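# Three arms cock and latch a snap trap

## Task

Cock the snap trap. Arm bases in the scene frame (metres), with heading in degrees measured counter-clockwise from +x: arm1 at (-0.06, -0.43, 0.72) heading +90; arm2 at (-0.50, 0.00, 0.72) heading 0; arm3 at (0.58, 0.00, 0.72) heading 180. Rotate the hammer across to the opposite side and trap it under the hold-down bar. Raise the yellow pedal so its catch lip rests over the bar's tip. The trap must end flat on the table. Any number of arms may be used, but the set state must hold without a robot touching it. Finish by opening the grippers and pulling the arms away.

## Robot and tools

Robots: three identical i2rt Big YAM arms named arm1, arm2 and arm3. Each has six revolute joints, a two-finger gripper and a wrist camera. With joints 1 and 6 at zero and the hand level and pointing ahead, the wrist camera rides on top of the hand looking toward the fingertips. The hand reaches roughly 1.0 m from the joint1 axis. Room cameras are cam_high and cam_low; wrist cameras are arm1_cam_wrist, arm2_cam_wrist and arm3_cam_wrist.

Frame: a single scene frame with its origin on the floor and +z up. The bases sit on the tabletop at about z=0.72 (positions and headings are in the task). "hand" means the point between the fingertips (URDF link pinch); its z axis runs along the fingers and the fingers close along its y axis. Joint angles are relative to each arm's own base, so the same numbers point different arms in different scene directions.

execute_actions(actions, cameras): actions is a list holding zero or one action. An action is an object keyed by arm name; each arm's value is {"joints": {...}} with any subset of joint1_rad, joint2_rad, joint3_rad, joint4_rad, joint5_rad, joint6_rad (radians) and gripper_m (metres). Every value is an absolute target, not an offset. Ranges (tolerance for counting as reached in brackets): joint1_rad -2.879 to 2.879 (0.045), rotates the whole arm about its base, positive is counter-clockwise seen from above, 0 unfolds toward the base heading; joint2_rad 0 to 3.141 (0.14), shoulder, 0 has the upper arm lying back roughly level, increasing lifts it up and forward; joint3_rad 0 to 3.019 (0.09), elbow, 0 is fully folded, increasing opens it; joint4_rad -1.692 to 1.57 (0.055), hand pitch, positive tilts fingers up; joint5_rad -1.57 to 1.57 (0.03), hand yaw, positive toward the arm's right; joint6_rad -2.094 to 2.094 (0.035), hand roll, positive clockwise viewed from behind the hand; gripper_m 0 to 0.093 (0.003), fingertip gap. All motions in one action start together but each joint moves at its own speed, so the hand may sweep a wide path. An empty list only reports state and images. cameras is a list of camera names, or "all"; omitted or null gives all, [] gives none. An unknown key, unknown camera or out-of-range value rejects the whole call and nothing moves.

wait(seconds): 0 to 10 s; commands nothing, lets the scene run, then returns the same report as an empty action.

zoom_image(camera, region): enlarges part of that camera's most recent full image; region is [x0, y0, x1, y1] in pixels from the top-left, no bigger than 504 by 504.

read_manual(section): returns URDF licence text ("licences"); moves nothing.

finished_scene(scene): ends the current scene, given its number, after the last command has been held; it reports success and is irreversible. Replying with no tool call ends everything.

Reading results: joint_positions gives current angles and gripper gap; joint torques are raw drive outputs in arm-joint order, offset, scaled and noisy, non-zero even in free air, so treat them only as rough contact hints. joint_status tells how each commanded motion of the last action ended: reached, "off_target" (stopped short and possibly still pushing), "contact_stop" or "time_out" (target dropped, joint holds where it stopped; a timed-out joint may keep a nearby target and creep on if freed), "not_followed" (a self/arm-collision check blocked that arm's joint targets, shown with a "joint command not followed" line and often a "cause:" line; the gripper part still runs, and blocked targets may be retried on later actions). on_its_own lists joints acting without this call's command; "held at" is the held target, not the actual position. "limit_stop_at_motor_heat" follows a heat stop; resend the target. MOTOR HOT warns from 85 °C; at 100 °C an OVER-TEMPERATURE FAULT drops that arm. If any result reports a stop, the rest of that reply's motion calls are skipped.

Cautions: an arm does not stop on contact and can push very hard; to relieve a push, command the joint to its reported position. A target very close to the current angle may not move it. A joint left out of an action may still be driving to an earlier target. Loads make joints sag. Long hard pushes overheat motors, including while you are thinking, since the simulation keeps running and the robots hold the last command. Robots pressing hard on each other ends the run; collisions between arms can also fail it, and the clearance check ignores fingers, gripper housings and wrist cameras and may act late. Arms do not coordinate with one another. Do not knock objects off the table or out of the work area, do not tip the trap over, and avoid dropping, slipping or slamming parts.

Each tool is called after "Request:" by a JSON object that holds its "api" and its "payload".

## Session

Request:
{"api": "execute_actions", "payload": {"actions": []}}

Scene clock: 0.00 s.
Joint torques (N m, as the arm reports them, + toward a larger angle): no reading
arm1.joint_positions: joint1_rad=+0.008 joint2_rad=+0.443 joint3_rad=+1.464 joint4_rad=-1.547 joint5_rad=-0.010 joint6_rad=-0.011 gripper_m=+0.094
arm1.joint_status: not commanded
arm1.hand: x=-0.0678 y=-0.3106 z=+1.3028 quat_wxyz=(-0.347, +0.629, -0.595, -0.360) (m; scene frame)
arm2.joint_positions: joint1_rad=-0.010 joint2_rad=+0.454 joint3_rad=+1.457 joint4_rad=-1.541 joint5_rad=-0.003 joint6_rad=-0.015 gripper_m=+0.095
arm2.joint_status: not commanded
arm2.hand: x=-0.3756 y=+0.0065 z=+1.3438 quat_wxyz=(-0.496, +0.015, -0.868, +0.003) (m; scene frame)
arm3.joint_positions: joint1_rad=+0.002 joint2_rad=+0.437 joint3_rad=+1.473 joint4_rad=-1.547 joint5_rad=-0.012 joint6_rad=-0.001 gripper_m=+0.094
arm3.joint_status: not commanded
arm3.hand: x=+0.4572 y=+0.0097 z=+1.3579 quat_wxyz=(-0.002, +0.866, -0.019, -0.500) (m; scene frame)
pictures: arm1_cam_wrist, arm2_cam_wrist, arm3_cam_wrist, cam_high, cam_low
Images, in order (width x height): arm1_cam_wrist 504x504, arm2_cam_wrist 504x504, arm3_cam_wrist 504x504, cam_high 504x504, cam_low 504x504.

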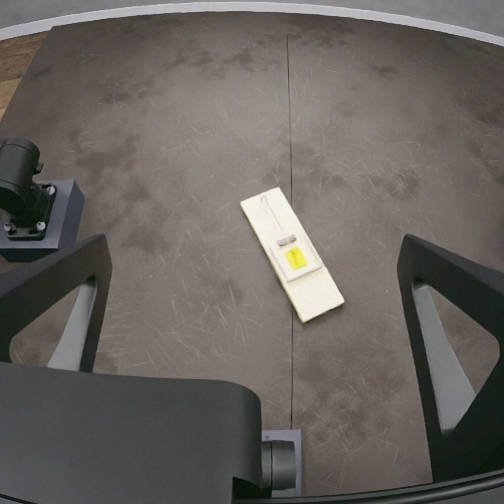

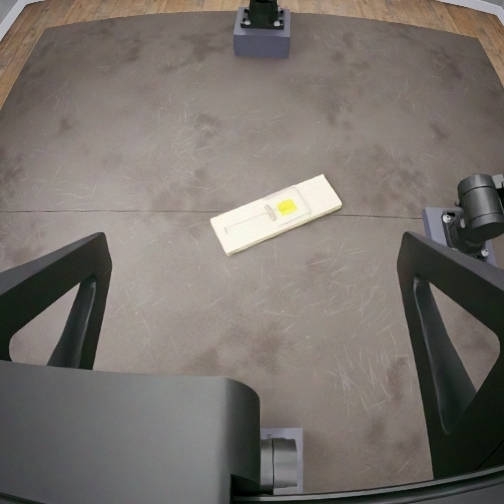

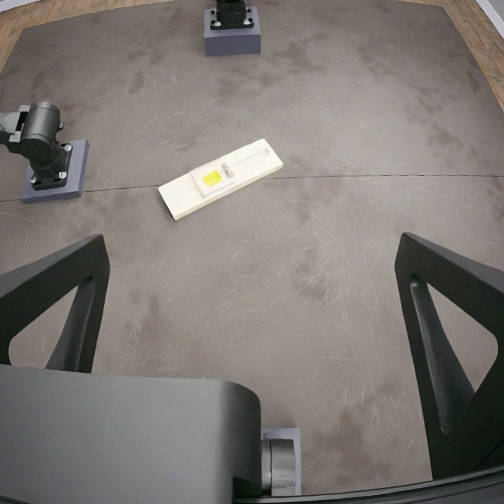

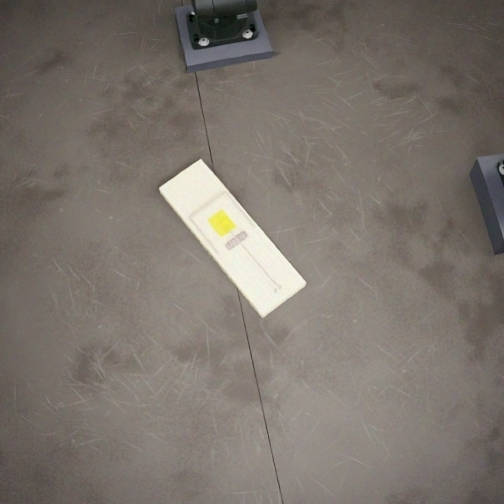

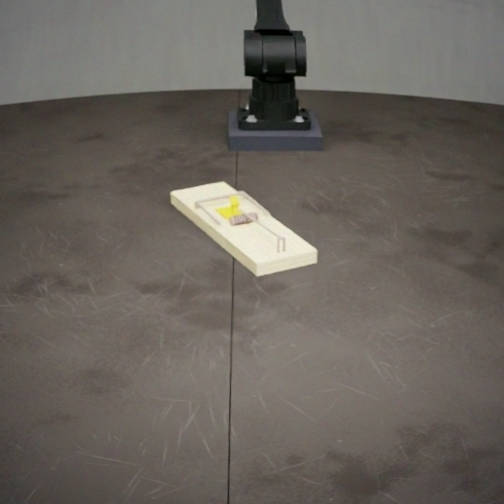

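Request:
{"api": "zoom_image", "payload": {"camera": "cam_low", "region": [160, 160, 330, 290]}}

Request:
{"api": "zoom_image", "payload": {"camera": "cam_high", "region": [150, 150, 320, 320]}}

Region (160, 160, 330, 290) of cam_low's 504x504 image, scaled by 2.965, with more detail than that image has; it fills the top 385 rows of this view, and the rest is white.

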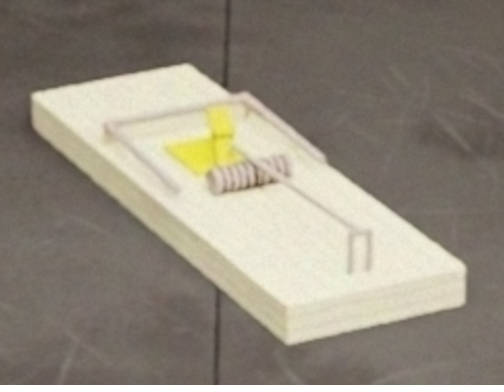

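Region (150, 150, 320, 320) of cam_high's 504x504 image, scaled by 2.965, with more detail than that image has.

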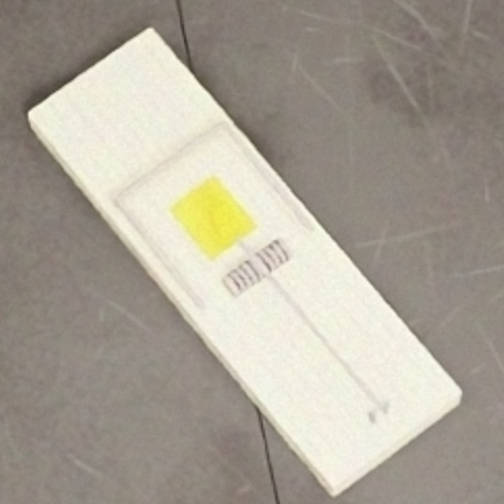

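Request:
{"api": "execute_actions", "payload": {"actions": [{"arm1":{"joints":{"joint1_rad":-0.144,"joint2_rad":1.40,"joint3_rad":1.10,"joint4_rad":-1.271}}}], "cameras": ["arm1_cam_wrist","cam_high","cam_low"]}}

Scene clock: 2.00 s.
Joint torques (N m, as the arm reports them, + toward a larger angle): arm1=[ -1.59 -11.09   9.55   0.69  -0.02   0.08] | arm2=[0.49 4.9  7.5  2.62 0.03 0.04] | arm3=[-2.1   2.99  6.8   2.24  0.05  0.02]
arm1.joint_positions: joint1_rad=-0.134 joint2_rad=+1.394 joint3_rad=+1.088 joint4_rad=-1.282 joint5_rad=-0.010 joint6_rad=-0.011 gripper_m=+0.094
arm1.joint_status: all done
arm1.hand: x=-0.0218 y=-0.0505 z=+0.9015 quat_wxyz=(+0.008, +0.673, -0.740, +0.002) (m; scene frame)
arm2.joint_positions: joint1_rad=-0.010 joint2_rad=+0.454 joint3_rad=+1.457 joint4_rad=-1.541 joint5_rad=-0.003 joint6_rad=-0.015 gripper_m=+0.095
arm2.joint_status: not commanded
arm2.hand: x=-0.3756 y=+0.0065 z=+1.3438 quat_wxyz=(-0.496, +0.015, -0.868, +0.003) (m; scene frame)
arm3.joint_positions: joint1_rad=+0.002 joint2_rad=+0.437 joint3_rad=+1.473 joint4_rad=-1.547 joint5_rad=-0.012 joint6_rad=-0.001 gripper_m=+0.094
arm3.joint_status: not commanded
arm3.hand: x=+0.4572 y=+0.0097 z=+1.3579 quat_wxyz=(-0.002, +0.866, -0.019, -0.500) (m; scene frame)
pictures: arm1_cam_wrist, cam_high, cam_low
Images, in order (width x height): arm1_cam_wrist 504x504, cam_high 504x504, cam_low 504x504.

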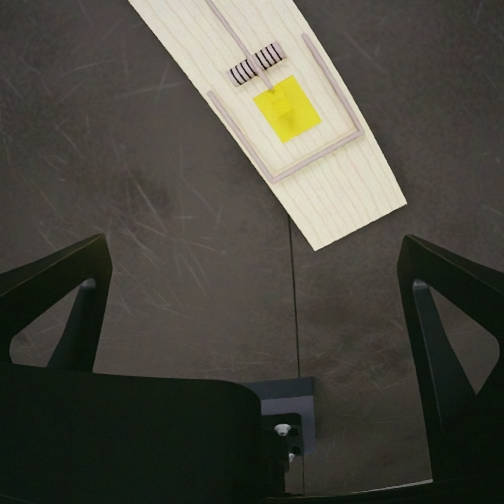

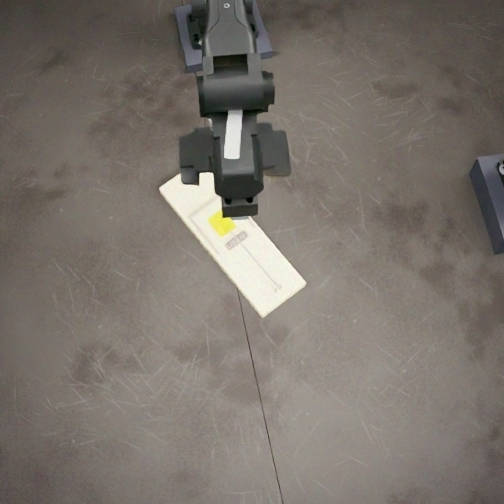

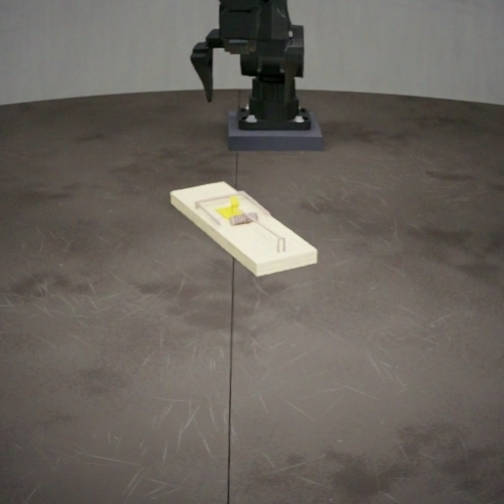

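Request:
{"api": "execute_actions", "payload": {"actions": [{"arm1":{"joints":{"joint1_rad":-0.085,"joint2_rad":1.62,"joint3_rad":1.10,"joint4_rad":-1.04,"joint6_rad":-0.49,"gripper_m":0.04}}}], "cameras": ["arm1_cam_wrist","arm2_cam_wrist","cam_low"]}}

Scene clock: 3.77 s.
Joint torques (N m, as the arm reports them, + toward a larger angle): arm1=[  0.59 -15.     8.54   0.91  -0.07  -0.05] | arm2=[0.54 4.85 7.51 2.53 0.03 0.03] | arm3=[-2.08  3.02  6.79  2.24  0.05  0.02]
arm1.joint_positions: joint1_rad=-0.093 joint2_rad=+1.628 joint3_rad=+1.088 joint4_rad=-1.054 joint5_rad=-0.010 joint6_rad=-0.481 gripper_m=+0.040
arm1.joint_status: all done
arm1.hand: x=-0.0335 y=+0.0019 z=+0.8096 quat_wxyz=(+0.011, +0.838, -0.546, +0.002) (m; scene frame)
arm2.joint_positions: joint1_rad=-0.010 joint2_rad=+0.454 joint3_rad=+1.457 joint4_rad=-1.541 joint5_rad=-0.003 joint6_rad=-0.015 gripper_m=+0.095
arm2.joint_status: not commanded
arm2.hand: x=-0.3756 y=+0.0065 z=+1.3438 quat_wxyz=(-0.496, +0.015, -0.868, +0.003) (m; scene frame)
arm3.joint_positions: joint1_rad=+0.002 joint2_rad=+0.437 joint3_rad=+1.473 joint4_rad=-1.547 joint5_rad=-0.012 joint6_rad=-0.001 gripper_m=+0.094
arm3.joint_status: not commanded
arm3.hand: x=+0.4572 y=+0.0097 z=+1.3579 quat_wxyz=(-0.002, +0.866, -0.019, -0.500) (m; scene frame)
pictures: arm1_cam_wrist, arm2_cam_wrist, cam_low
Images, in order (width x height): arm1_cam_wrist 504x504, arm2_cam_wrist 504x504, cam_low 504x504.

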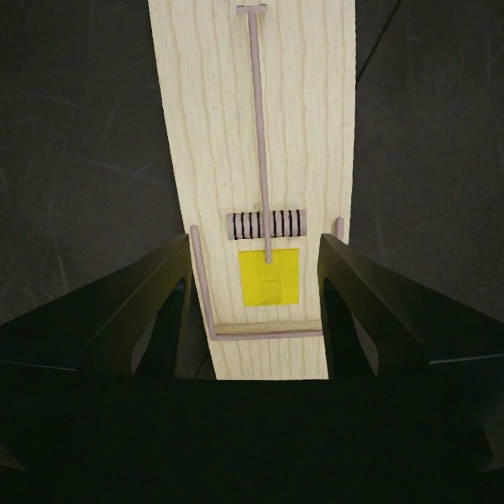

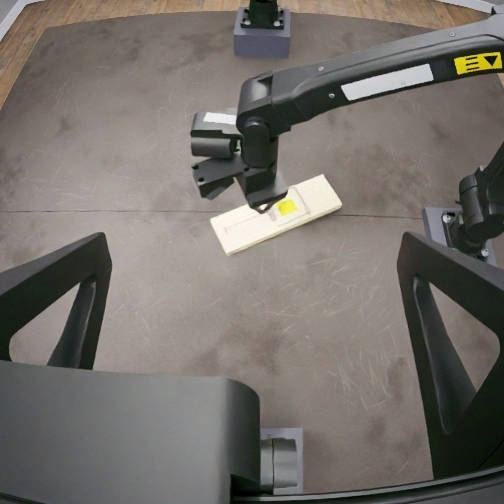

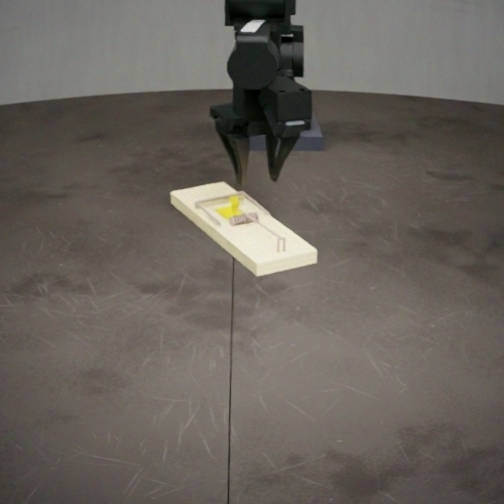

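Request:
{"api": "execute_actions", "payload": {"actions": [{"arm1":{"joints":{"joint2_rad":1.73,"joint4_rad":-0.93,"joint6_rad":-0.54}}}], "cameras": ["arm1_cam_wrist","cam_low"]}}

Request:
{"api": "zoom_image", "payload": {"camera": "cam_low", "region": [160, 140, 330, 290]}}

Scene clock: 4.77 s.
Joint torques (N m, as the arm reports them, + toward a larger angle): arm1=[  0.37 -16.29   7.75   0.81  -0.08   0.01] | arm2=[0.81 5.05 7.52 2.58 0.03 0.04] | arm3=[-2.08  3.01  6.78  2.25  0.06  0.02]
arm1.joint_positions: joint1_rad=-0.093 joint2_rad=+1.731 joint3_rad=+1.088 joint4_rad=-0.944 joint5_rad=-0.010 joint6_rad=-0.531 gripper_m=+0.040
arm1.joint_status: all done
arm1.hand: x=-0.0322 y=+0.0199 z=+0.7658 quat_wxyz=(+0.007, +0.851, -0.525, +0.000) (m; scene frame)
arm2.joint_positions: joint1_rad=-0.010 joint2_rad=+0.454 joint3_rad=+1.457 joint4_rad=-1.541 joint5_rad=-0.003 joint6_rad=-0.015 gripper_m=+0.095
arm2.joint_status: not commanded
arm2.hand: x=-0.3756 y=+0.0065 z=+1.3438 quat_wxyz=(-0.496, +0.015, -0.868, +0.003) (m; scene frame)
arm3.joint_positions: joint1_rad=+0.002 joint2_rad=+0.437 joint3_rad=+1.473 joint4_rad=-1.547 joint5_rad=-0.012 joint6_rad=-0.001 gripper_m=+0.094
arm3.joint_status: not commanded
arm3.hand: x=+0.4572 y=+0.0097 z=+1.3579 quat_wxyz=(-0.002, +0.866, -0.019, -0.500) (m; scene frame)
pictures: arm1_cam_wrist, cam_low
Images, in order (width x height): arm1_cam_wrist 504x504, cam_low 504x504.

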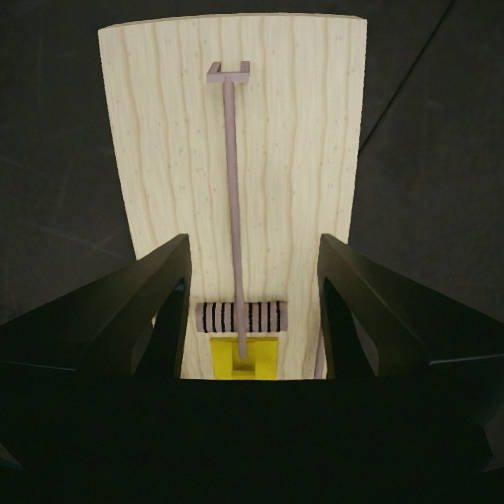

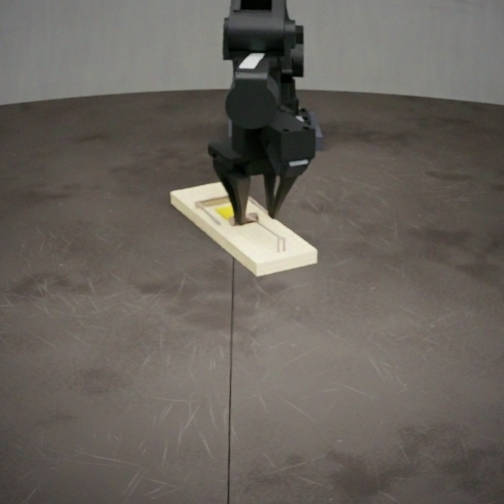

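Region (160, 140, 330, 290) of cam_low's 504x504 image, scaled by 2.965, with more detail than that image has; it fills the top 445 rows of this view, and the rest is white.

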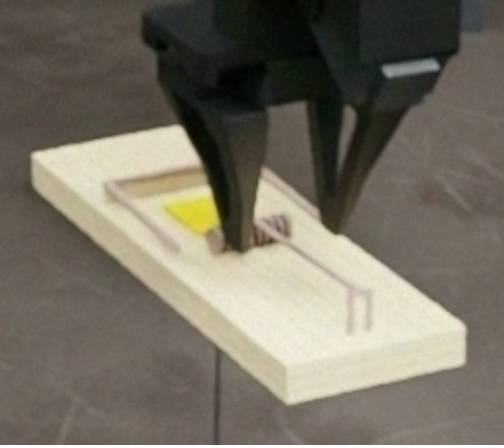

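Request:
{"api": "execute_actions", "payload": {"actions": [{"arm1":{"joints":{"joint1_rad":-0.063,"joint2_rad":1.77,"joint4_rad":-0.90}}}], "cameras": ["arm1_cam_wrist","cam_low"]}}

Request:
{"api": "zoom_image", "payload": {"camera": "cam_low", "region": [160, 140, 330, 290]}}

Scene clock: 5.57 s.
Joint torques (N m, as the arm reports them, + toward a larger angle): arm1=[  1.29 -12.25   7.43   0.9   -0.04   0.  ] | arm2=[0.6  4.8  7.51 2.62 0.03 0.03] | arm3=[-2.06  2.98  6.79  2.24  0.05  0.02]
arm1.joint_positions: joint1_rad=-0.075 joint2_rad=+1.754 joint3_rad=+1.088 joint4_rad=-0.915 joint5_rad=-0.010 joint6_rad=-0.532 gripper_m=+0.040
arm1.joint_status: all done
arm1.hand: x=-0.0403 y=+0.0247 z=+0.7557 quat_wxyz=(+0.005, +0.856, -0.516, -0.001) (m; scene frame)
arm2.joint_positions: joint1_rad=-0.010 joint2_rad=+0.454 joint3_rad=+1.457 joint4_rad=-1.541 joint5_rad=-0.003 joint6_rad=-0.015 gripper_m=+0.095
arm2.joint_status: not commanded
arm2.hand: x=-0.3756 y=+0.0065 z=+1.3438 quat_wxyz=(-0.496, +0.015, -0.868, +0.003) (m; scene frame)
arm3.joint_positions: joint1_rad=+0.002 joint2_rad=+0.437 joint3_rad=+1.473 joint4_rad=-1.547 joint5_rad=-0.012 joint6_rad=-0.001 gripper_m=+0.094
arm3.joint_status: not commanded
arm3.hand: x=+0.4572 y=+0.0097 z=+1.3579 quat_wxyz=(-0.002, +0.866, -0.019, -0.500) (m; scene frame)
pictures: arm1_cam_wrist, cam_low
Images, in order (width x height): arm1_cam_wrist 504x504, cam_low 504x504.

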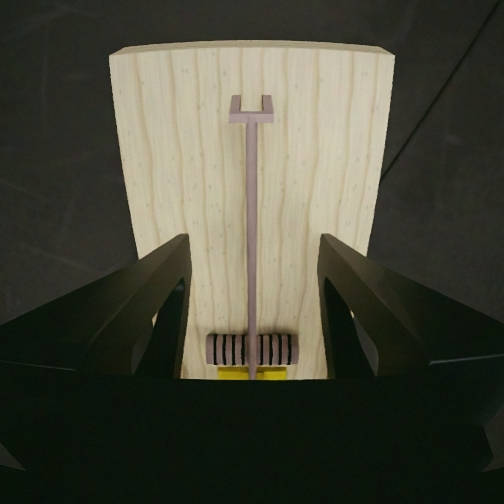

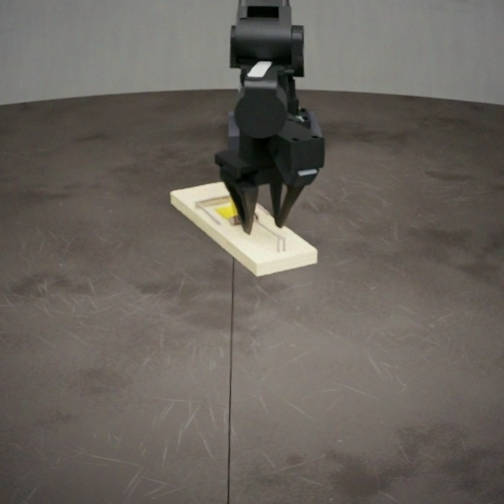

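Region (160, 140, 330, 290) of cam_low's 504x504 image, scaled by 2.965, with more detail than that image has; it fills the top 445 rows of this view, and the rest is white.

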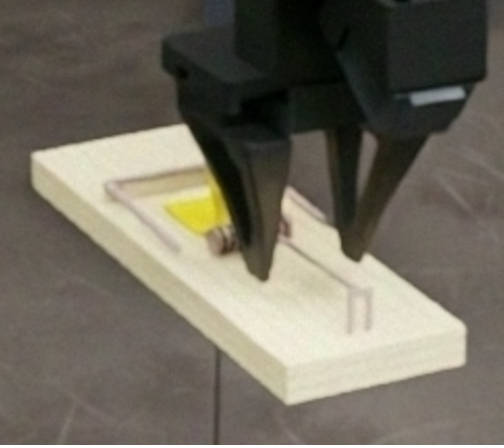

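Request:
{"api": "execute_actions", "payload": {"actions": [{"arm1":{"joints":{"joint1_rad":-0.127,"joint2_rad":1.69,"joint3_rad":0.995,"joint4_rad":-0.855,"joint6_rad":-0.583}}}], "cameras": ["arm1_cam_wrist","cam_low"]}}

Request:
{"api": "zoom_image", "payload": {"camera": "cam_low", "region": [160, 140, 330, 290]}}

Scene clock: 6.57 s.
Joint torques (N m, as the arm reports them, + toward a larger angle): arm1=[ -0.59 -14.59   6.68   0.96  -0.04   0.  ] | arm2=[0.44 4.88 7.47 2.57 0.04 0.05] | arm3=[-2.09  2.97  6.79  2.25  0.05  0.02]
arm1.joint_positions: joint1_rad=-0.122 joint2_rad=+1.693 joint3_rad=+0.994 joint4_rad=-0.869 joint5_rad=-0.010 joint6_rad=-0.574 gripper_m=+0.040
arm1.joint_status: all done
arm1.hand: x=-0.0215 y=-0.0030 z=+0.7538 quat_wxyz=(-0.001, +0.855, -0.518, -0.004) (m; scene frame)
arm2.joint_positions: joint1_rad=-0.010 joint2_rad=+0.454 joint3_rad=+1.457 joint4_rad=-1.541 joint5_rad=-0.003 joint6_rad=-0.015 gripper_m=+0.095
arm2.joint_status: not commanded
arm2.hand: x=-0.3756 y=+0.0065 z=+1.3438 quat_wxyz=(-0.496, +0.015, -0.868, +0.003) (m; scene frame)
arm3.joint_positions: joint1_rad=+0.002 joint2_rad=+0.437 joint3_rad=+1.473 joint4_rad=-1.547 joint5_rad=-0.012 joint6_rad=-0.001 gripper_m=+0.094
arm3.joint_status: not commanded
arm3.hand: x=+0.4572 y=+0.0097 z=+1.3579 quat_wxyz=(-0.002, +0.866, -0.019, -0.500) (m; scene frame)
pictures: arm1_cam_wrist, cam_low
Images, in order (width x height): arm1_cam_wrist 504x504, cam_low 504x504.

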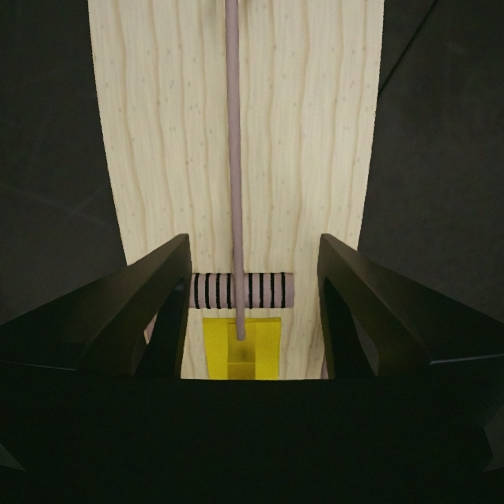

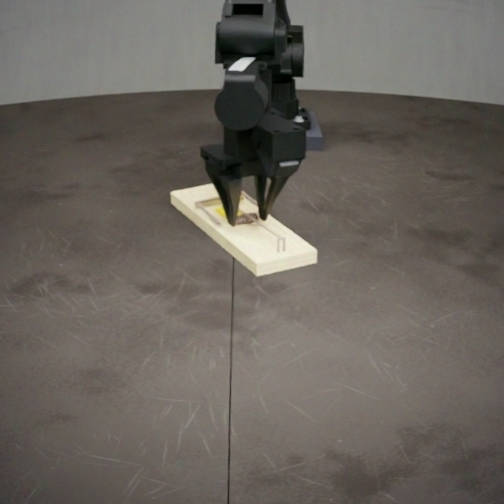

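Region (160, 140, 330, 290) of cam_low's 504x504 image, scaled by 2.965, with more detail than that image has; it fills the top 445 rows of this view, and the rest is white.

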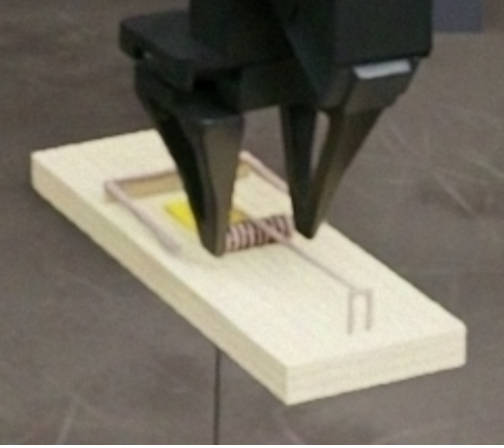

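Request:
{"api": "execute_actions", "payload": {"actions": [{"arm1":{"joints":{"joint1_rad":-0.098,"joint2_rad":1.725,"gripper_m":0.02}}}], "cameras": ["arm1_cam_wrist","cam_low"]}}

Request:
{"api": "zoom_image", "payload": {"camera": "cam_low", "region": [160, 140, 330, 290]}}

Scene clock: 7.37 s.
Joint torques (N m, as the arm reports them, + toward a larger angle): arm1=[  1.55 -13.7    7.     1.02  -0.04  -0.05] | arm2=[0.42 5.03 7.56 2.65 0.04 0.04] | arm3=[-2.07  3.01  6.79  2.24  0.05  0.02]
arm1.joint_positions: joint1_rad=-0.112 joint2_rad=+1.708 joint3_rad=+0.994 joint4_rad=-0.869 joint5_rad=-0.010 joint6_rad=-0.575 gripper_m=+0.020
arm1.joint_status: all done
arm1.hand: x=-0.0258 y=-0.0046 z=+0.7477 quat_wxyz=(+0.005, +0.858, -0.514, -0.001) (m; scene frame)
arm2.joint_positions: joint1_rad=-0.010 joint2_rad=+0.454 joint3_rad=+1.457 joint4_rad=-1.541 joint5_rad=-0.003 joint6_rad=-0.015 gripper_m=+0.095
arm2.joint_status: not commanded
arm2.hand: x=-0.3756 y=+0.0065 z=+1.3438 quat_wxyz=(-0.496, +0.015, -0.868, +0.003) (m; scene frame)
arm3.joint_positions: joint1_rad=+0.002 joint2_rad=+0.437 joint3_rad=+1.473 joint4_rad=-1.547 joint5_rad=-0.012 joint6_rad=-0.001 gripper_m=+0.094
arm3.joint_status: not commanded
arm3.hand: x=+0.4572 y=+0.0097 z=+1.3579 quat_wxyz=(-0.002, +0.866, -0.019, -0.500) (m; scene frame)
pictures: arm1_cam_wrist, cam_low
Images, in order (width x height): arm1_cam_wrist 504x504, cam_low 504x504.

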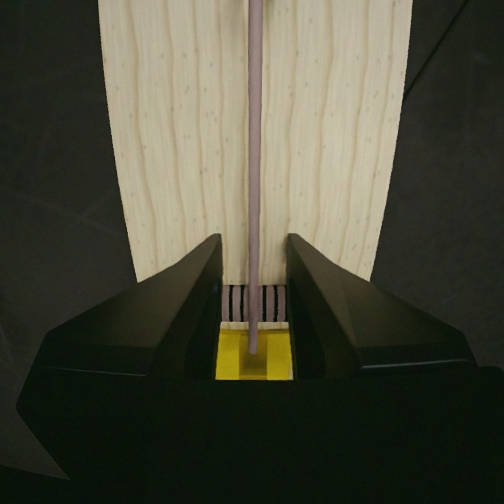

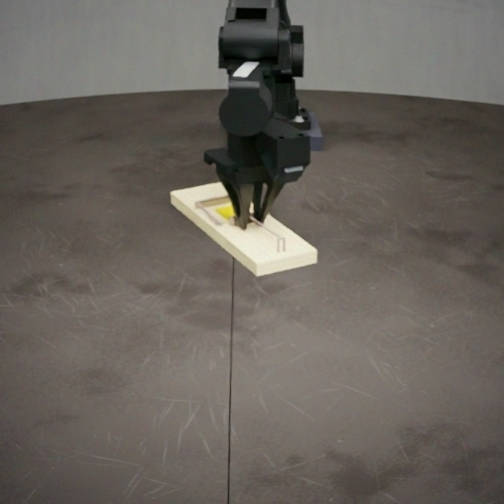

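Region (160, 140, 330, 290) of cam_low's 504x504 image, scaled by 2.965, with more detail than that image has; it fills the top 445 rows of this view, and the rest is white.

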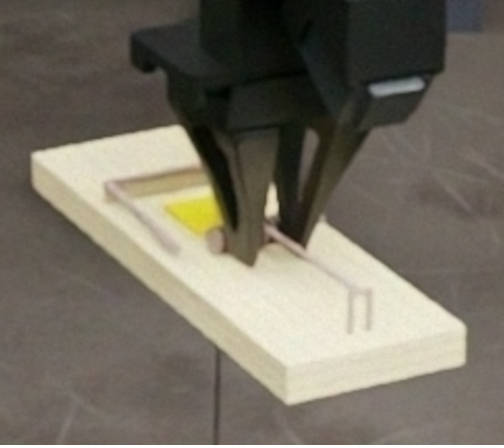

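Request:
{"api": "execute_actions", "payload": {"actions": [{"arm1":{"joints":{"gripper_m":0.0}}}], "cameras": ["arm1_cam_wrist"]}}

Scene clock: 7.93 s.
Joint torques (N m, as the arm reports them, + toward a larger angle): arm1=[  1.33 -14.11   6.77   0.86  -0.02   0.01] | arm2=[0.58 4.85 7.45 2.56 0.04 0.05] | arm3=[-2.08  3.    6.79  2.25  0.05  0.02]
arm1.joint_positions: joint1_rad=-0.112 joint2_rad=+1.708 joint3_rad=+0.994 joint4_rad=-0.869 joint5_rad=-0.010 joint6_rad=-0.575 gripper_m=+0.001
arm1.joint_status: all done
arm1.hand: x=-0.0258 y=-0.0046 z=+0.7477 quat_wxyz=(+0.005, +0.858, -0.514, -0.001) (m; scene frame)
arm2.joint_positions: joint1_rad=-0.010 joint2_rad=+0.454 joint3_rad=+1.457 joint4_rad=-1.541 joint5_rad=-0.003 joint6_rad=-0.015 gripper_m=+0.095
arm2.joint_status: not commanded
arm2.hand: x=-0.3756 y=+0.0065 z=+1.3438 quat_wxyz=(-0.496, +0.015, -0.868, +0.003) (m; scene frame)
arm3.joint_positions: joint1_rad=+0.002 joint2_rad=+0.437 joint3_rad=+1.473 joint4_rad=-1.547 joint5_rad=-0.012 joint6_rad=-0.001 gripper_m=+0.094
arm3.joint_status: not commanded
arm3.hand: x=+0.4572 y=+0.0097 z=+1.3579 quat_wxyz=(-0.002, +0.866, -0.019, -0.500) (m; scene frame)
pictures: arm1_cam_wrist
Images, in order (width x height): arm1_cam_wrist 504x504.

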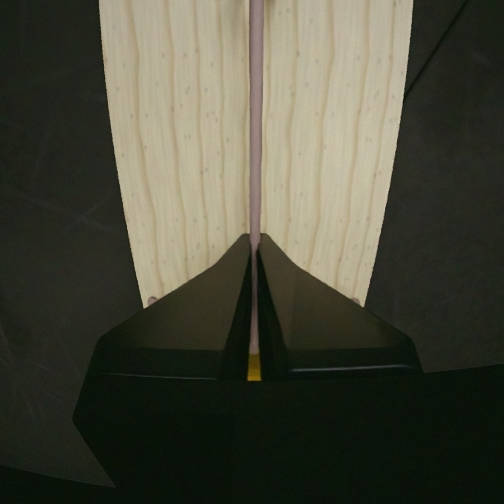

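Request:
{"api": "execute_actions", "payload": {"actions": [{"arm1":{"joints":{"joint1_rad":-0.09,"joint2_rad":1.643,"joint3_rad":1.062,"joint4_rad":-0.985}}}], "cameras": ["arm1_cam_wrist","cam_low"]}}

Request:
{"api": "zoom_image", "payload": {"camera": "cam_low", "region": [160, 140, 330, 290]}}

Scene clock: 8.87 s.
Joint torques (N m, as the arm reports them, + toward a larger angle): arm1=[  0.79 -14.33  10.31  -0.12  -0.01  -0.04] | arm2=[0.28 4.98 7.53 2.53 0.03 0.04] | arm3=[-2.1   3.03  6.8   2.25  0.05  0.02]
arm1.joint_positions: joint1_rad=-0.105 joint2_rad=+1.647 joint3_rad=+1.018 joint4_rad=-0.973 joint5_rad=-0.010 joint6_rad=-0.578 gripper_m=+0.001
arm1.joint_status: all done
arm1.hand: x=-0.0295 y=-0.0119 z=+0.7794 quat_wxyz=(+0.015, +0.860, -0.509, +0.004) (m; scene frame)
arm2.joint_positions: joint1_rad=-0.010 joint2_rad=+0.454 joint3_rad=+1.457 joint4_rad=-1.541 joint5_rad=-0.003 joint6_rad=-0.015 gripper_m=+0.095
arm2.joint_status: not commanded
arm2.hand: x=-0.3756 y=+0.0065 z=+1.3438 quat_wxyz=(-0.496, +0.015, -0.868, +0.003) (m; scene frame)
arm3.joint_positions: joint1_rad=+0.002 joint2_rad=+0.437 joint3_rad=+1.473 joint4_rad=-1.547 joint5_rad=-0.012 joint6_rad=-0.001 gripper_m=+0.094
arm3.joint_status: not commanded
arm3.hand: x=+0.4572 y=+0.0097 z=+1.3579 quat_wxyz=(-0.002, +0.866, -0.019, -0.500) (m; scene frame)
pictures: arm1_cam_wrist, cam_low
Images, in order (width x height): arm1_cam_wrist 504x504, cam_low 504x504.

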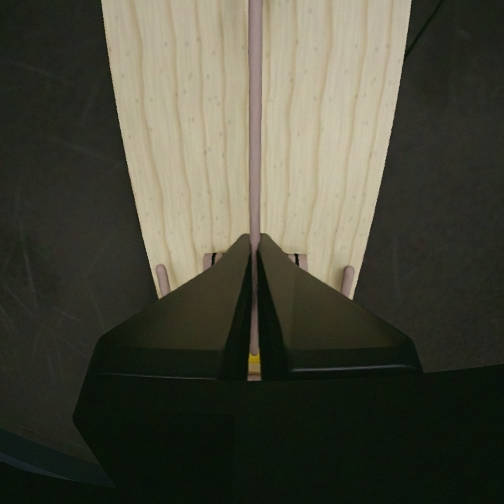

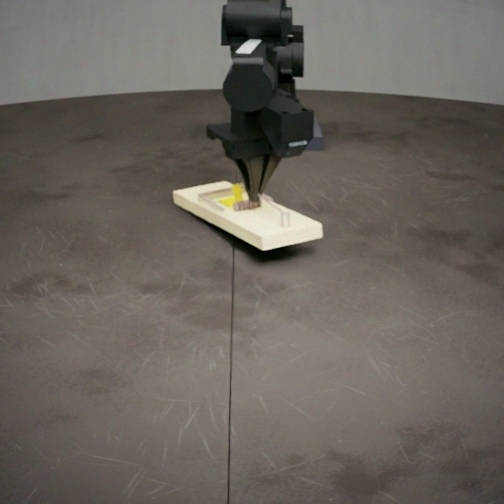

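Region (160, 140, 330, 290) of cam_low's 504x504 image, scaled by 2.965, with more detail than that image has; it fills the top 445 rows of this view, and the rest is white.

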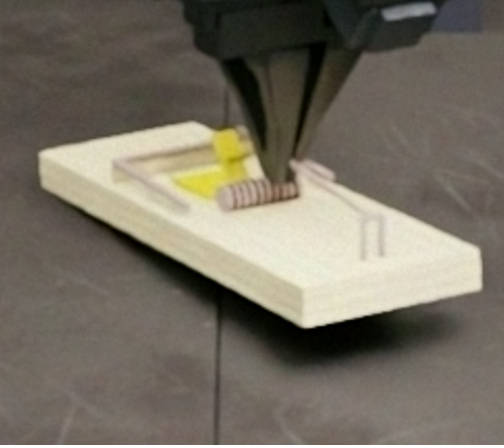

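Request:
{"api": "execute_actions", "payload": {"actions": [{"arm1":{"joints":{"joint2_rad":1.72,"joint3_rad":0.995,"joint4_rad":-0.857}}}], "cameras": []}}

Request:
{"api": "execute_actions", "payload": {"actions": [{"arm1":{"joints":{"gripper_m":0.03}}}], "cameras": ["arm1_cam_wrist","cam_low"]}}

Scene clock: 9.83 s.
Joint torques (N m, as the arm reports them, + toward a larger angle): arm1=[  0.83 -14.24   6.76   1.08  -0.03   0.07] | arm2=[0.5  5.08 7.45 2.56 0.04 0.03] | arm3=[-2.09  2.99  6.79  2.24  0.05  0.01]
arm1.joint_positions: joint1_rad=-0.105 joint2_rad=+1.711 joint3_rad=+0.997 joint4_rad=-0.878 joint5_rad=-0.010 joint6_rad=-0.578 gripper_m=+0.001
arm1.joint_status: all done
arm1.hand: x=-0.0289 y=-0.0057 z=+0.7473 quat_wxyz=(+0.010, +0.861, -0.509, +0.001) (m; scene frame)
arm2.joint_positions: joint1_rad=-0.010 joint2_rad=+0.454 joint3_rad=+1.457 joint4_rad=-1.541 joint5_rad=-0.003 joint6_rad=-0.015 gripper_m=+0.095
arm2.joint_status: not commanded
arm2.hand: x=-0.3756 y=+0.0065 z=+1.3438 quat_wxyz=(-0.496, +0.015, -0.868, +0.003) (m; scene frame)
arm3.joint_positions: joint1_rad=+0.002 joint2_rad=+0.437 joint3_rad=+1.473 joint4_rad=-1.547 joint5_rad=-0.012 joint6_rad=-0.001 gripper_m=+0.094
arm3.joint_status: not commanded
arm3.hand: x=+0.4572 y=+0.0097 z=+1.3579 quat_wxyz=(-0.002, +0.866, -0.019, -0.500) (m; scene frame)
pictures: none
No camera images: the call's "cameras" was empty. Leave "cameras" out to get every camera's image.

Scene clock: 10.37 s.
Joint torques (N m, as the arm reports them, + toward a larger angle): arm1=[  0.08 -13.69   6.43   0.83  -0.06   0.02] | arm2=[0.62 5.02 7.53 2.53 0.04 0.04] | arm3=[-2.08  2.96  6.8   2.24  0.05  0.02]
arm1.joint_positions: joint1_rad=-0.105 joint2_rad=+1.711 joint3_rad=+0.997 joint4_rad=-0.872 joint5_rad=-0.010 joint6_rad=-0.578 gripper_m=+0.030
arm1.joint_status: all done
arm1.hand: x=-0.0288 y=-0.0042 z=+0.7473 quat_wxyz=(+0.007, +0.861, -0.509, +0.000) (m; scene frame)
arm2.joint_positions: joint1_rad=-0.010 joint2_rad=+0.454 joint3_rad=+1.457 joint4_rad=-1.541 joint5_rad=-0.003 joint6_rad=-0.015 gripper_m=+0.095
arm2.joint_status: not commanded
arm2.hand: x=-0.3756 y=+0.0065 z=+1.3438 quat_wxyz=(-0.496, +0.015, -0.868, +0.003) (m; scene frame)
arm3.joint_positions: joint1_rad=+0.002 joint2_rad=+0.437 joint3_rad=+1.473 joint4_rad=-1.547 joint5_rad=-0.012 joint6_rad=-0.001 gripper_m=+0.094
arm3.joint_status: not commanded
arm3.hand: x=+0.4572 y=+0.0097 z=+1.3579 quat_wxyz=(-0.002, +0.866, -0.019, -0.500) (m; scene frame)
pictures: arm1_cam_wrist, cam_low
Images, in order (width x height): arm1_cam_wrist 504x504, cam_low 504x504.

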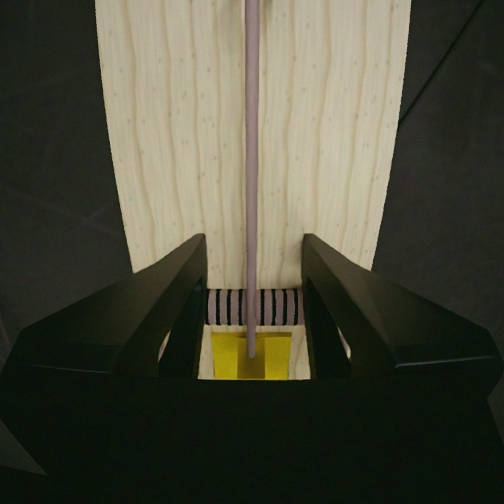

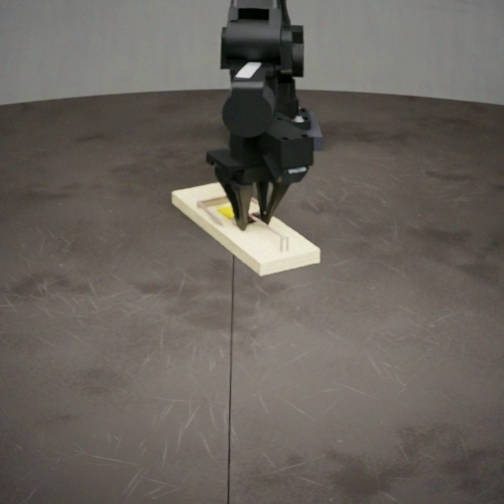

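Request:
{"api": "execute_actions", "payload": {"actions": [{"arm1":{"joints":{"gripper_m":0.093}}}], "cameras": []}}

Request:
{"api": "execute_actions", "payload": {"actions": [{"arm1":{"joints":{"joint2_rad":1.76,"joint4_rad":-0.83}}}], "cameras": ["arm1_cam_wrist","cam_low"]}}

Request:
{"api": "zoom_image", "payload": {"camera": "cam_low", "region": [160, 140, 330, 290]}}

Scene clock: 11.30 s.
Joint torques (N m, as the arm reports them, + toward a larger angle): arm1=[  1.32 -13.97   6.58   0.71  -0.11  -0.01] | arm2=[0.65 5.02 7.52 2.58 0.03 0.03] | arm3=[-2.07  2.99  6.79  2.25  0.05  0.02]
arm1.joint_positions: joint1_rad=-0.105 joint2_rad=+1.711 joint3_rad=+0.997 joint4_rad=-0.872 joint5_rad=-0.010 joint6_rad=-0.578 gripper_m=+0.093
arm1.joint_status: all done
arm1.hand: x=-0.0288 y=-0.0042 z=+0.7473 quat_wxyz=(+0.007, +0.861, -0.509, +0.000) (m; scene frame)
arm2.joint_positions: joint1_rad=-0.010 joint2_rad=+0.454 joint3_rad=+1.457 joint4_rad=-1.541 joint5_rad=-0.003 joint6_rad=-0.015 gripper_m=+0.095
arm2.joint_status: not commanded
arm2.hand: x=-0.3756 y=+0.0065 z=+1.3438 quat_wxyz=(-0.496, +0.015, -0.868, +0.003) (m; scene frame)
arm3.joint_positions: joint1_rad=+0.002 joint2_rad=+0.437 joint3_rad=+1.473 joint4_rad=-1.547 joint5_rad=-0.012 joint6_rad=-0.001 gripper_m=+0.094
arm3.joint_status: not commanded
arm3.hand: x=+0.4572 y=+0.0097 z=+1.3579 quat_wxyz=(-0.002, +0.866, -0.019, -0.500) (m; scene frame)
pictures: none
No camera images: the call's "cameras" was empty. Leave "cameras" out to get every camera's image.

Scene clock: 12.00 s.
Joint torques (N m, as the arm reports them, + toward a larger angle): arm1=[  1.65 -15.48   6.7    1.    -0.04   0.04] | arm2=[0.49 4.91 7.45 2.58 0.05 0.04] | arm3=[-2.12  2.99  6.79  2.24  0.05  0.02]
arm1.joint_positions: joint1_rad=-0.105 joint2_rad=+1.748 joint3_rad=+0.997 joint4_rad=-0.844 joint5_rad=-0.010 joint6_rad=-0.578 gripper_m=+0.093
arm1.joint_status: all done
arm1.hand: x=-0.0286 y=-0.0025 z=+0.7321 quat_wxyz=(+0.011, +0.860, -0.509, +0.002) (m; scene frame)
arm2.joint_positions: joint1_rad=-0.010 joint2_rad=+0.454 joint3_rad=+1.457 joint4_rad=-1.541 joint5_rad=-0.003 joint6_rad=-0.015 gripper_m=+0.095
arm2.joint_status: not commanded
arm2.hand: x=-0.3756 y=+0.0065 z=+1.3438 quat_wxyz=(-0.496, +0.015, -0.868, +0.003) (m; scene frame)
arm3.joint_positions: joint1_rad=+0.002 joint2_rad=+0.437 joint3_rad=+1.473 joint4_rad=-1.547 joint5_rad=-0.012 joint6_rad=-0.001 gripper_m=+0.094
arm3.joint_status: not commanded
arm3.hand: x=+0.4572 y=+0.0097 z=+1.3579 quat_wxyz=(-0.002, +0.866, -0.019, -0.500) (m; scene frame)
pictures: arm1_cam_wrist, cam_low
Images, in order (width x height): arm1_cam_wrist 504x504, cam_low 504x504.

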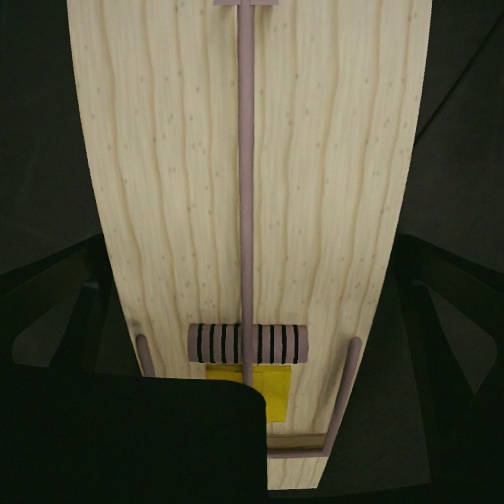

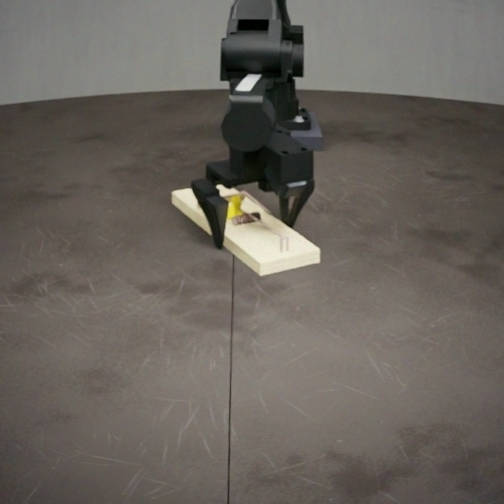

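Region (160, 140, 330, 290) of cam_low's 504x504 image, scaled by 2.965, with more detail than that image has; it fills the top 445 rows of this view, and the rest is white.

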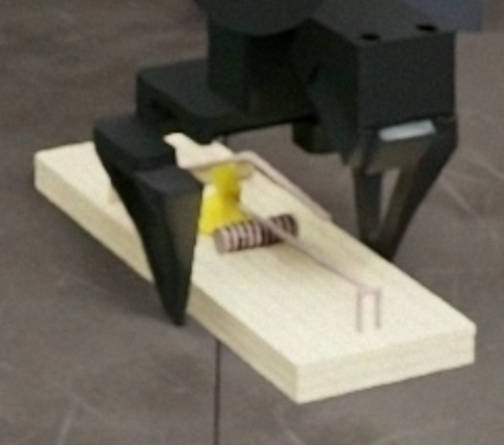

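Tips are beside the board. Close and rotate.

Request:
{"api": "execute_actions", "payload": {"actions": [{"arm1":{"joints":{"gripper_m":0.07}}}], "cameras": []}}

Request:
{"api": "execute_actions", "payload": {"actions": [{"arm1":{"joints":{"joint6_rad":0.01}}}], "cameras": ["arm1_cam_wrist","cam_low","cam_high"]}}

Scene clock: 12.57 s.
Joint torques (N m, as the arm reports them, + toward a larger angle): arm1=[  1.45 -14.13   6.19   0.8   -0.03   0.03] | arm2=[0.61 5.03 7.46 2.55 0.02 0.04] | arm3=[-2.1   3.    6.79  2.24  0.05  0.02]
arm1.joint_positions: joint1_rad=-0.104 joint2_rad=+1.748 joint3_rad=+0.997 joint4_rad=-0.843 joint5_rad=-0.011 joint6_rad=-0.579 gripper_m=+0.079
arm1.joint_status: gripper_m off_target (ended at +0.079, target +0.070)
arm1.hand: x=-0.0289 y=-0.0023 z=+0.7321 quat_wxyz=(+0.011, +0.861, -0.509, +0.001) (m; scene frame)
arm2.joint_positions: joint1_rad=-0.010 joint2_rad=+0.454 joint3_rad=+1.457 joint4_rad=-1.541 joint5_rad=-0.003 joint6_rad=-0.015 gripper_m=+0.095
arm2.joint_status: not commanded
arm2.hand: x=-0.3756 y=+0.0065 z=+1.3438 quat_wxyz=(-0.496, +0.015, -0.868, +0.003) (m; scene frame)
arm3.joint_positions: joint1_rad=+0.002 joint2_rad=+0.437 joint3_rad=+1.473 joint4_rad=-1.547 joint5_rad=-0.012 joint6_rad=-0.001 gripper_m=+0.094
arm3.joint_status: not commanded
arm3.hand: x=+0.4572 y=+0.0097 z=+1.3579 quat_wxyz=(-0.002, +0.866, -0.019, -0.500) (m; scene frame)
pictures: none
No camera images: the call's "cameras" was empty. Leave "cameras" out to get every camera's image.

Scene clock: 14.13 s.
Joint torques (N m, as the arm reports them, + toward a larger angle): arm1=[  0.62 -13.63   6.19   0.85  -0.04   0.21] | arm2=[0.54 4.96 7.48 2.55 0.04 0.03] | arm3=[-2.11  3.02  6.8   2.24  0.05  0.02]
arm1.joint_positions: joint1_rad=-0.104 joint2_rad=+1.748 joint3_rad=+0.997 joint4_rad=-0.843 joint5_rad=-0.011 joint6_rad=-0.011 gripper_m=+0.079
arm1.joint_status: all done
arm1.hand: x=-0.0289 y=-0.0023 z=+0.7321 quat_wxyz=(+0.010, +0.684, -0.730, +0.004) (m; scene frame)
arm2.joint_positions: joint1_rad=-0.010 joint2_rad=+0.454 joint3_rad=+1.457 joint4_rad=-1.541 joint5_rad=-0.003 joint6_rad=-0.015 gripper_m=+0.095
arm2.joint_status: not commanded
arm2.hand: x=-0.3756 y=+0.0065 z=+1.3438 quat_wxyz=(-0.496, +0.015, -0.868, +0.003) (m; scene frame)
arm3.joint_positions: joint1_rad=+0.002 joint2_rad=+0.437 joint3_rad=+1.473 joint4_rad=-1.547 joint5_rad=-0.012 joint6_rad=-0.001 gripper_m=+0.094
arm3.joint_status: not commanded
arm3.hand: x=+0.4572 y=+0.0097 z=+1.3579 quat_wxyz=(-0.002, +0.866, -0.019, -0.500) (m; scene frame)
pictures: arm1_cam_wrist, cam_high, cam_low
Images, in order (width x height): arm1_cam_wrist 504x504, cam_high 504x504, cam_low 504x504.

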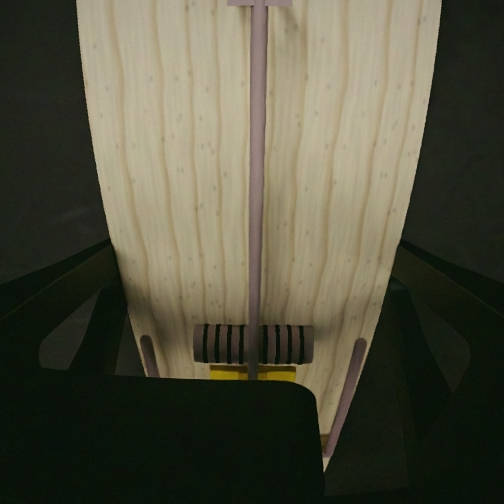

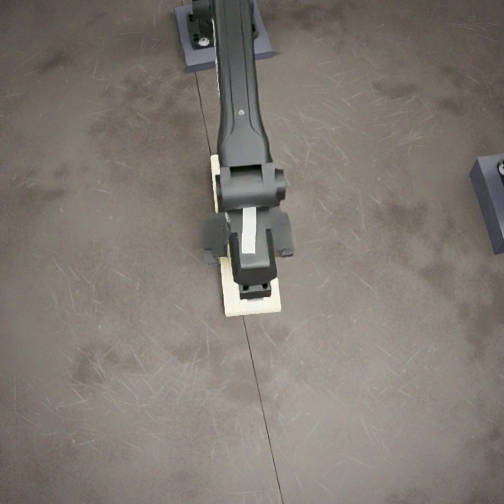

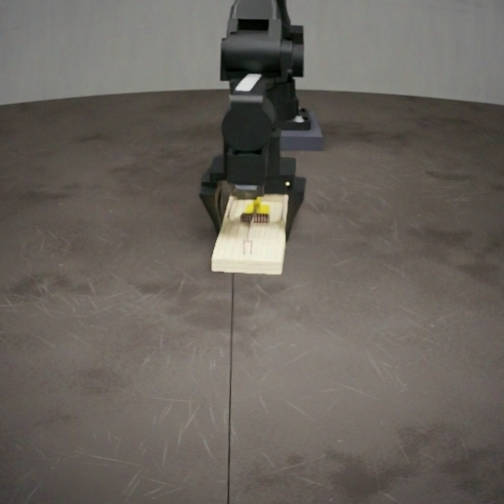

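Request:
{"api": "execute_actions", "payload": {"actions": [{"arm1":{"joints":{"joint2_rad":1.86,"joint3_rad":1.31,"joint4_rad":-0.99}}}], "cameras": ["cam_low"]}}

Scene clock: 15.47 s.
Joint torques (N m, as the arm reports them, + toward a larger angle): arm1=[  1.27 -18.37   9.64  -0.52   0.1    0.11] | arm2=[0.72 4.83 7.53 2.54 0.04 0.05] | arm3=[-2.09  3.01  6.8   2.25  0.05  0.01]
arm1.joint_positions: joint1_rad=-0.104 joint2_rad=+1.861 joint3_rad=+1.274 joint4_rad=-0.975 joint5_rad=-0.012 joint6_rad=+0.001 gripper_m=+0.079
arm1.joint_status: all done
arm1.hand: x=-0.0227 y=+0.0841 z=+0.7639 quat_wxyz=(-0.001, +0.679, -0.734, -0.007) (m; scene frame)
arm2.joint_positions: joint1_rad=-0.010 joint2_rad=+0.454 joint3_rad=+1.457 joint4_rad=-1.541 joint5_rad=-0.003 joint6_rad=-0.015 gripper_m=+0.095
arm2.joint_status: not commanded
arm2.hand: x=-0.3756 y=+0.0065 z=+1.3438 quat_wxyz=(-0.496, +0.015, -0.868, +0.003) (m; scene frame)
arm3.joint_positions: joint1_rad=+0.002 joint2_rad=+0.437 joint3_rad=+1.473 joint4_rad=-1.547 joint5_rad=-0.012 joint6_rad=-0.001 gripper_m=+0.094
arm3.joint_status: not commanded
arm3.hand: x=+0.4572 y=+0.0097 z=+1.3579 quat_wxyz=(-0.002, +0.866, -0.019, -0.500) (m; scene frame)
pictures: cam_low
Images, in order (width x height): cam_low 504x504.

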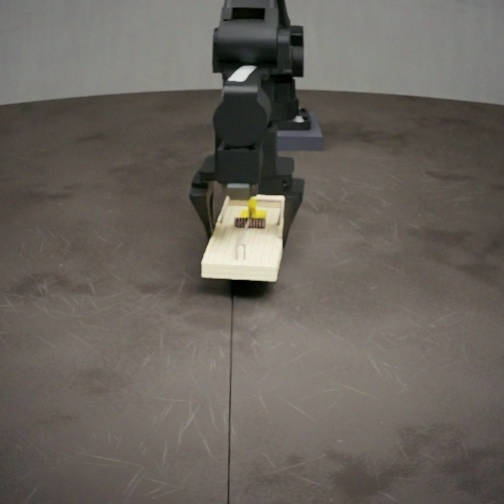

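Request:
{"api": "execute_actions", "payload": {"actions": [{"arm1":{"joints":{"joint2_rad":1.93,"joint4_rad":-0.932}}}], "cameras": []}}

Request:
{"api": "execute_actions", "payload": {"actions": [{"arm1":{"joints":{"gripper_m":0.093}}}], "cameras": ["cam_low"]}}

Scene clock: 16.30 s.
Joint torques (N m, as the arm reports them, + toward a larger angle): arm1=[  0.16 -17.59   9.26   0.81   0.05   0.11] | arm2=[0.53 5.02 7.51 2.61 0.02 0.04] | arm3=[-2.06  3.    6.79  2.24  0.05  0.02]
arm1.joint_positions: joint1_rad=-0.103 joint2_rad=+1.924 joint3_rad=+1.278 joint4_rad=-0.942 joint5_rad=-0.011 joint6_rad=+0.002 gripper_m=+0.079
arm1.joint_status: all done
arm1.hand: x=-0.0231 y=+0.0860 z=+0.7338 quat_wxyz=(+0.008, +0.679, -0.734, +0.002) (m; scene frame)
arm2.joint_positions: joint1_rad=-0.010 joint2_rad=+0.454 joint3_rad=+1.457 joint4_rad=-1.541 joint5_rad=-0.003 joint6_rad=-0.015 gripper_m=+0.095
arm2.joint_status: not commanded
arm2.hand: x=-0.3756 y=+0.0065 z=+1.3438 quat_wxyz=(-0.496, +0.015, -0.868, +0.003) (m; scene frame)
arm3.joint_positions: joint1_rad=+0.002 joint2_rad=+0.437 joint3_rad=+1.473 joint4_rad=-1.547 joint5_rad=-0.012 joint6_rad=-0.001 gripper_m=+0.094
arm3.joint_status: not commanded
arm3.hand: x=+0.4572 y=+0.0097 z=+1.3579 quat_wxyz=(-0.002, +0.866, -0.019, -0.500) (m; scene frame)
pictures: none
No camera images: the call's "cameras" was empty. Leave "cameras" out to get every camera's image.

Scene clock: 16.80 s.
Joint torques (N m, as the arm reports them, + toward a larger angle): arm1=[  0.43 -18.22   9.43   0.74   0.03   0.14] | arm2=[0.76 4.97 7.59 2.56 0.05 0.03] | arm3=[-2.09  2.97  6.8   2.24  0.05  0.02]
arm1.joint_positions: joint1_rad=-0.103 joint2_rad=+1.924 joint3_rad=+1.278 joint4_rad=-0.942 joint5_rad=-0.011 joint6_rad=+0.003 gripper_m=+0.093
arm1.joint_status: all done
arm1.hand: x=-0.0231 y=+0.0860 z=+0.7338 quat_wxyz=(+0.008, +0.679, -0.734, +0.002) (m; scene frame)
arm2.joint_positions: joint1_rad=-0.010 joint2_rad=+0.454 joint3_rad=+1.457 joint4_rad=-1.541 joint5_rad=-0.003 joint6_rad=-0.015 gripper_m=+0.095
arm2.joint_status: not commanded
arm2.hand: x=-0.3756 y=+0.0065 z=+1.3438 quat_wxyz=(-0.496, +0.015, -0.868, +0.003) (m; scene frame)
arm3.joint_positions: joint1_rad=+0.002 joint2_rad=+0.437 joint3_rad=+1.473 joint4_rad=-1.547 joint5_rad=-0.012 joint6_rad=-0.001 gripper_m=+0.094
arm3.joint_status: not commanded
arm3.hand: x=+0.4572 y=+0.0097 z=+1.3579 quat_wxyz=(-0.002, +0.866, -0.019, -0.500) (m; scene frame)
pictures: cam_low
Images, in order (width x height): cam_low 504x504.

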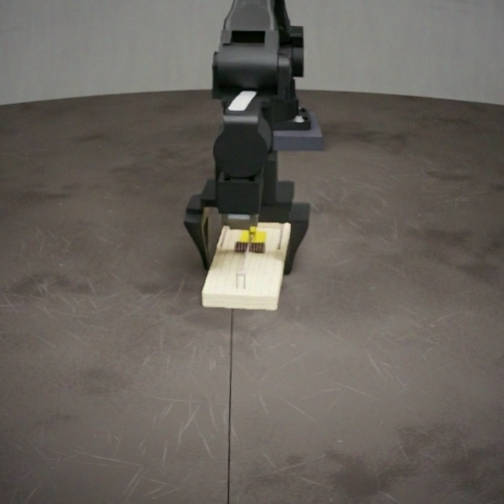

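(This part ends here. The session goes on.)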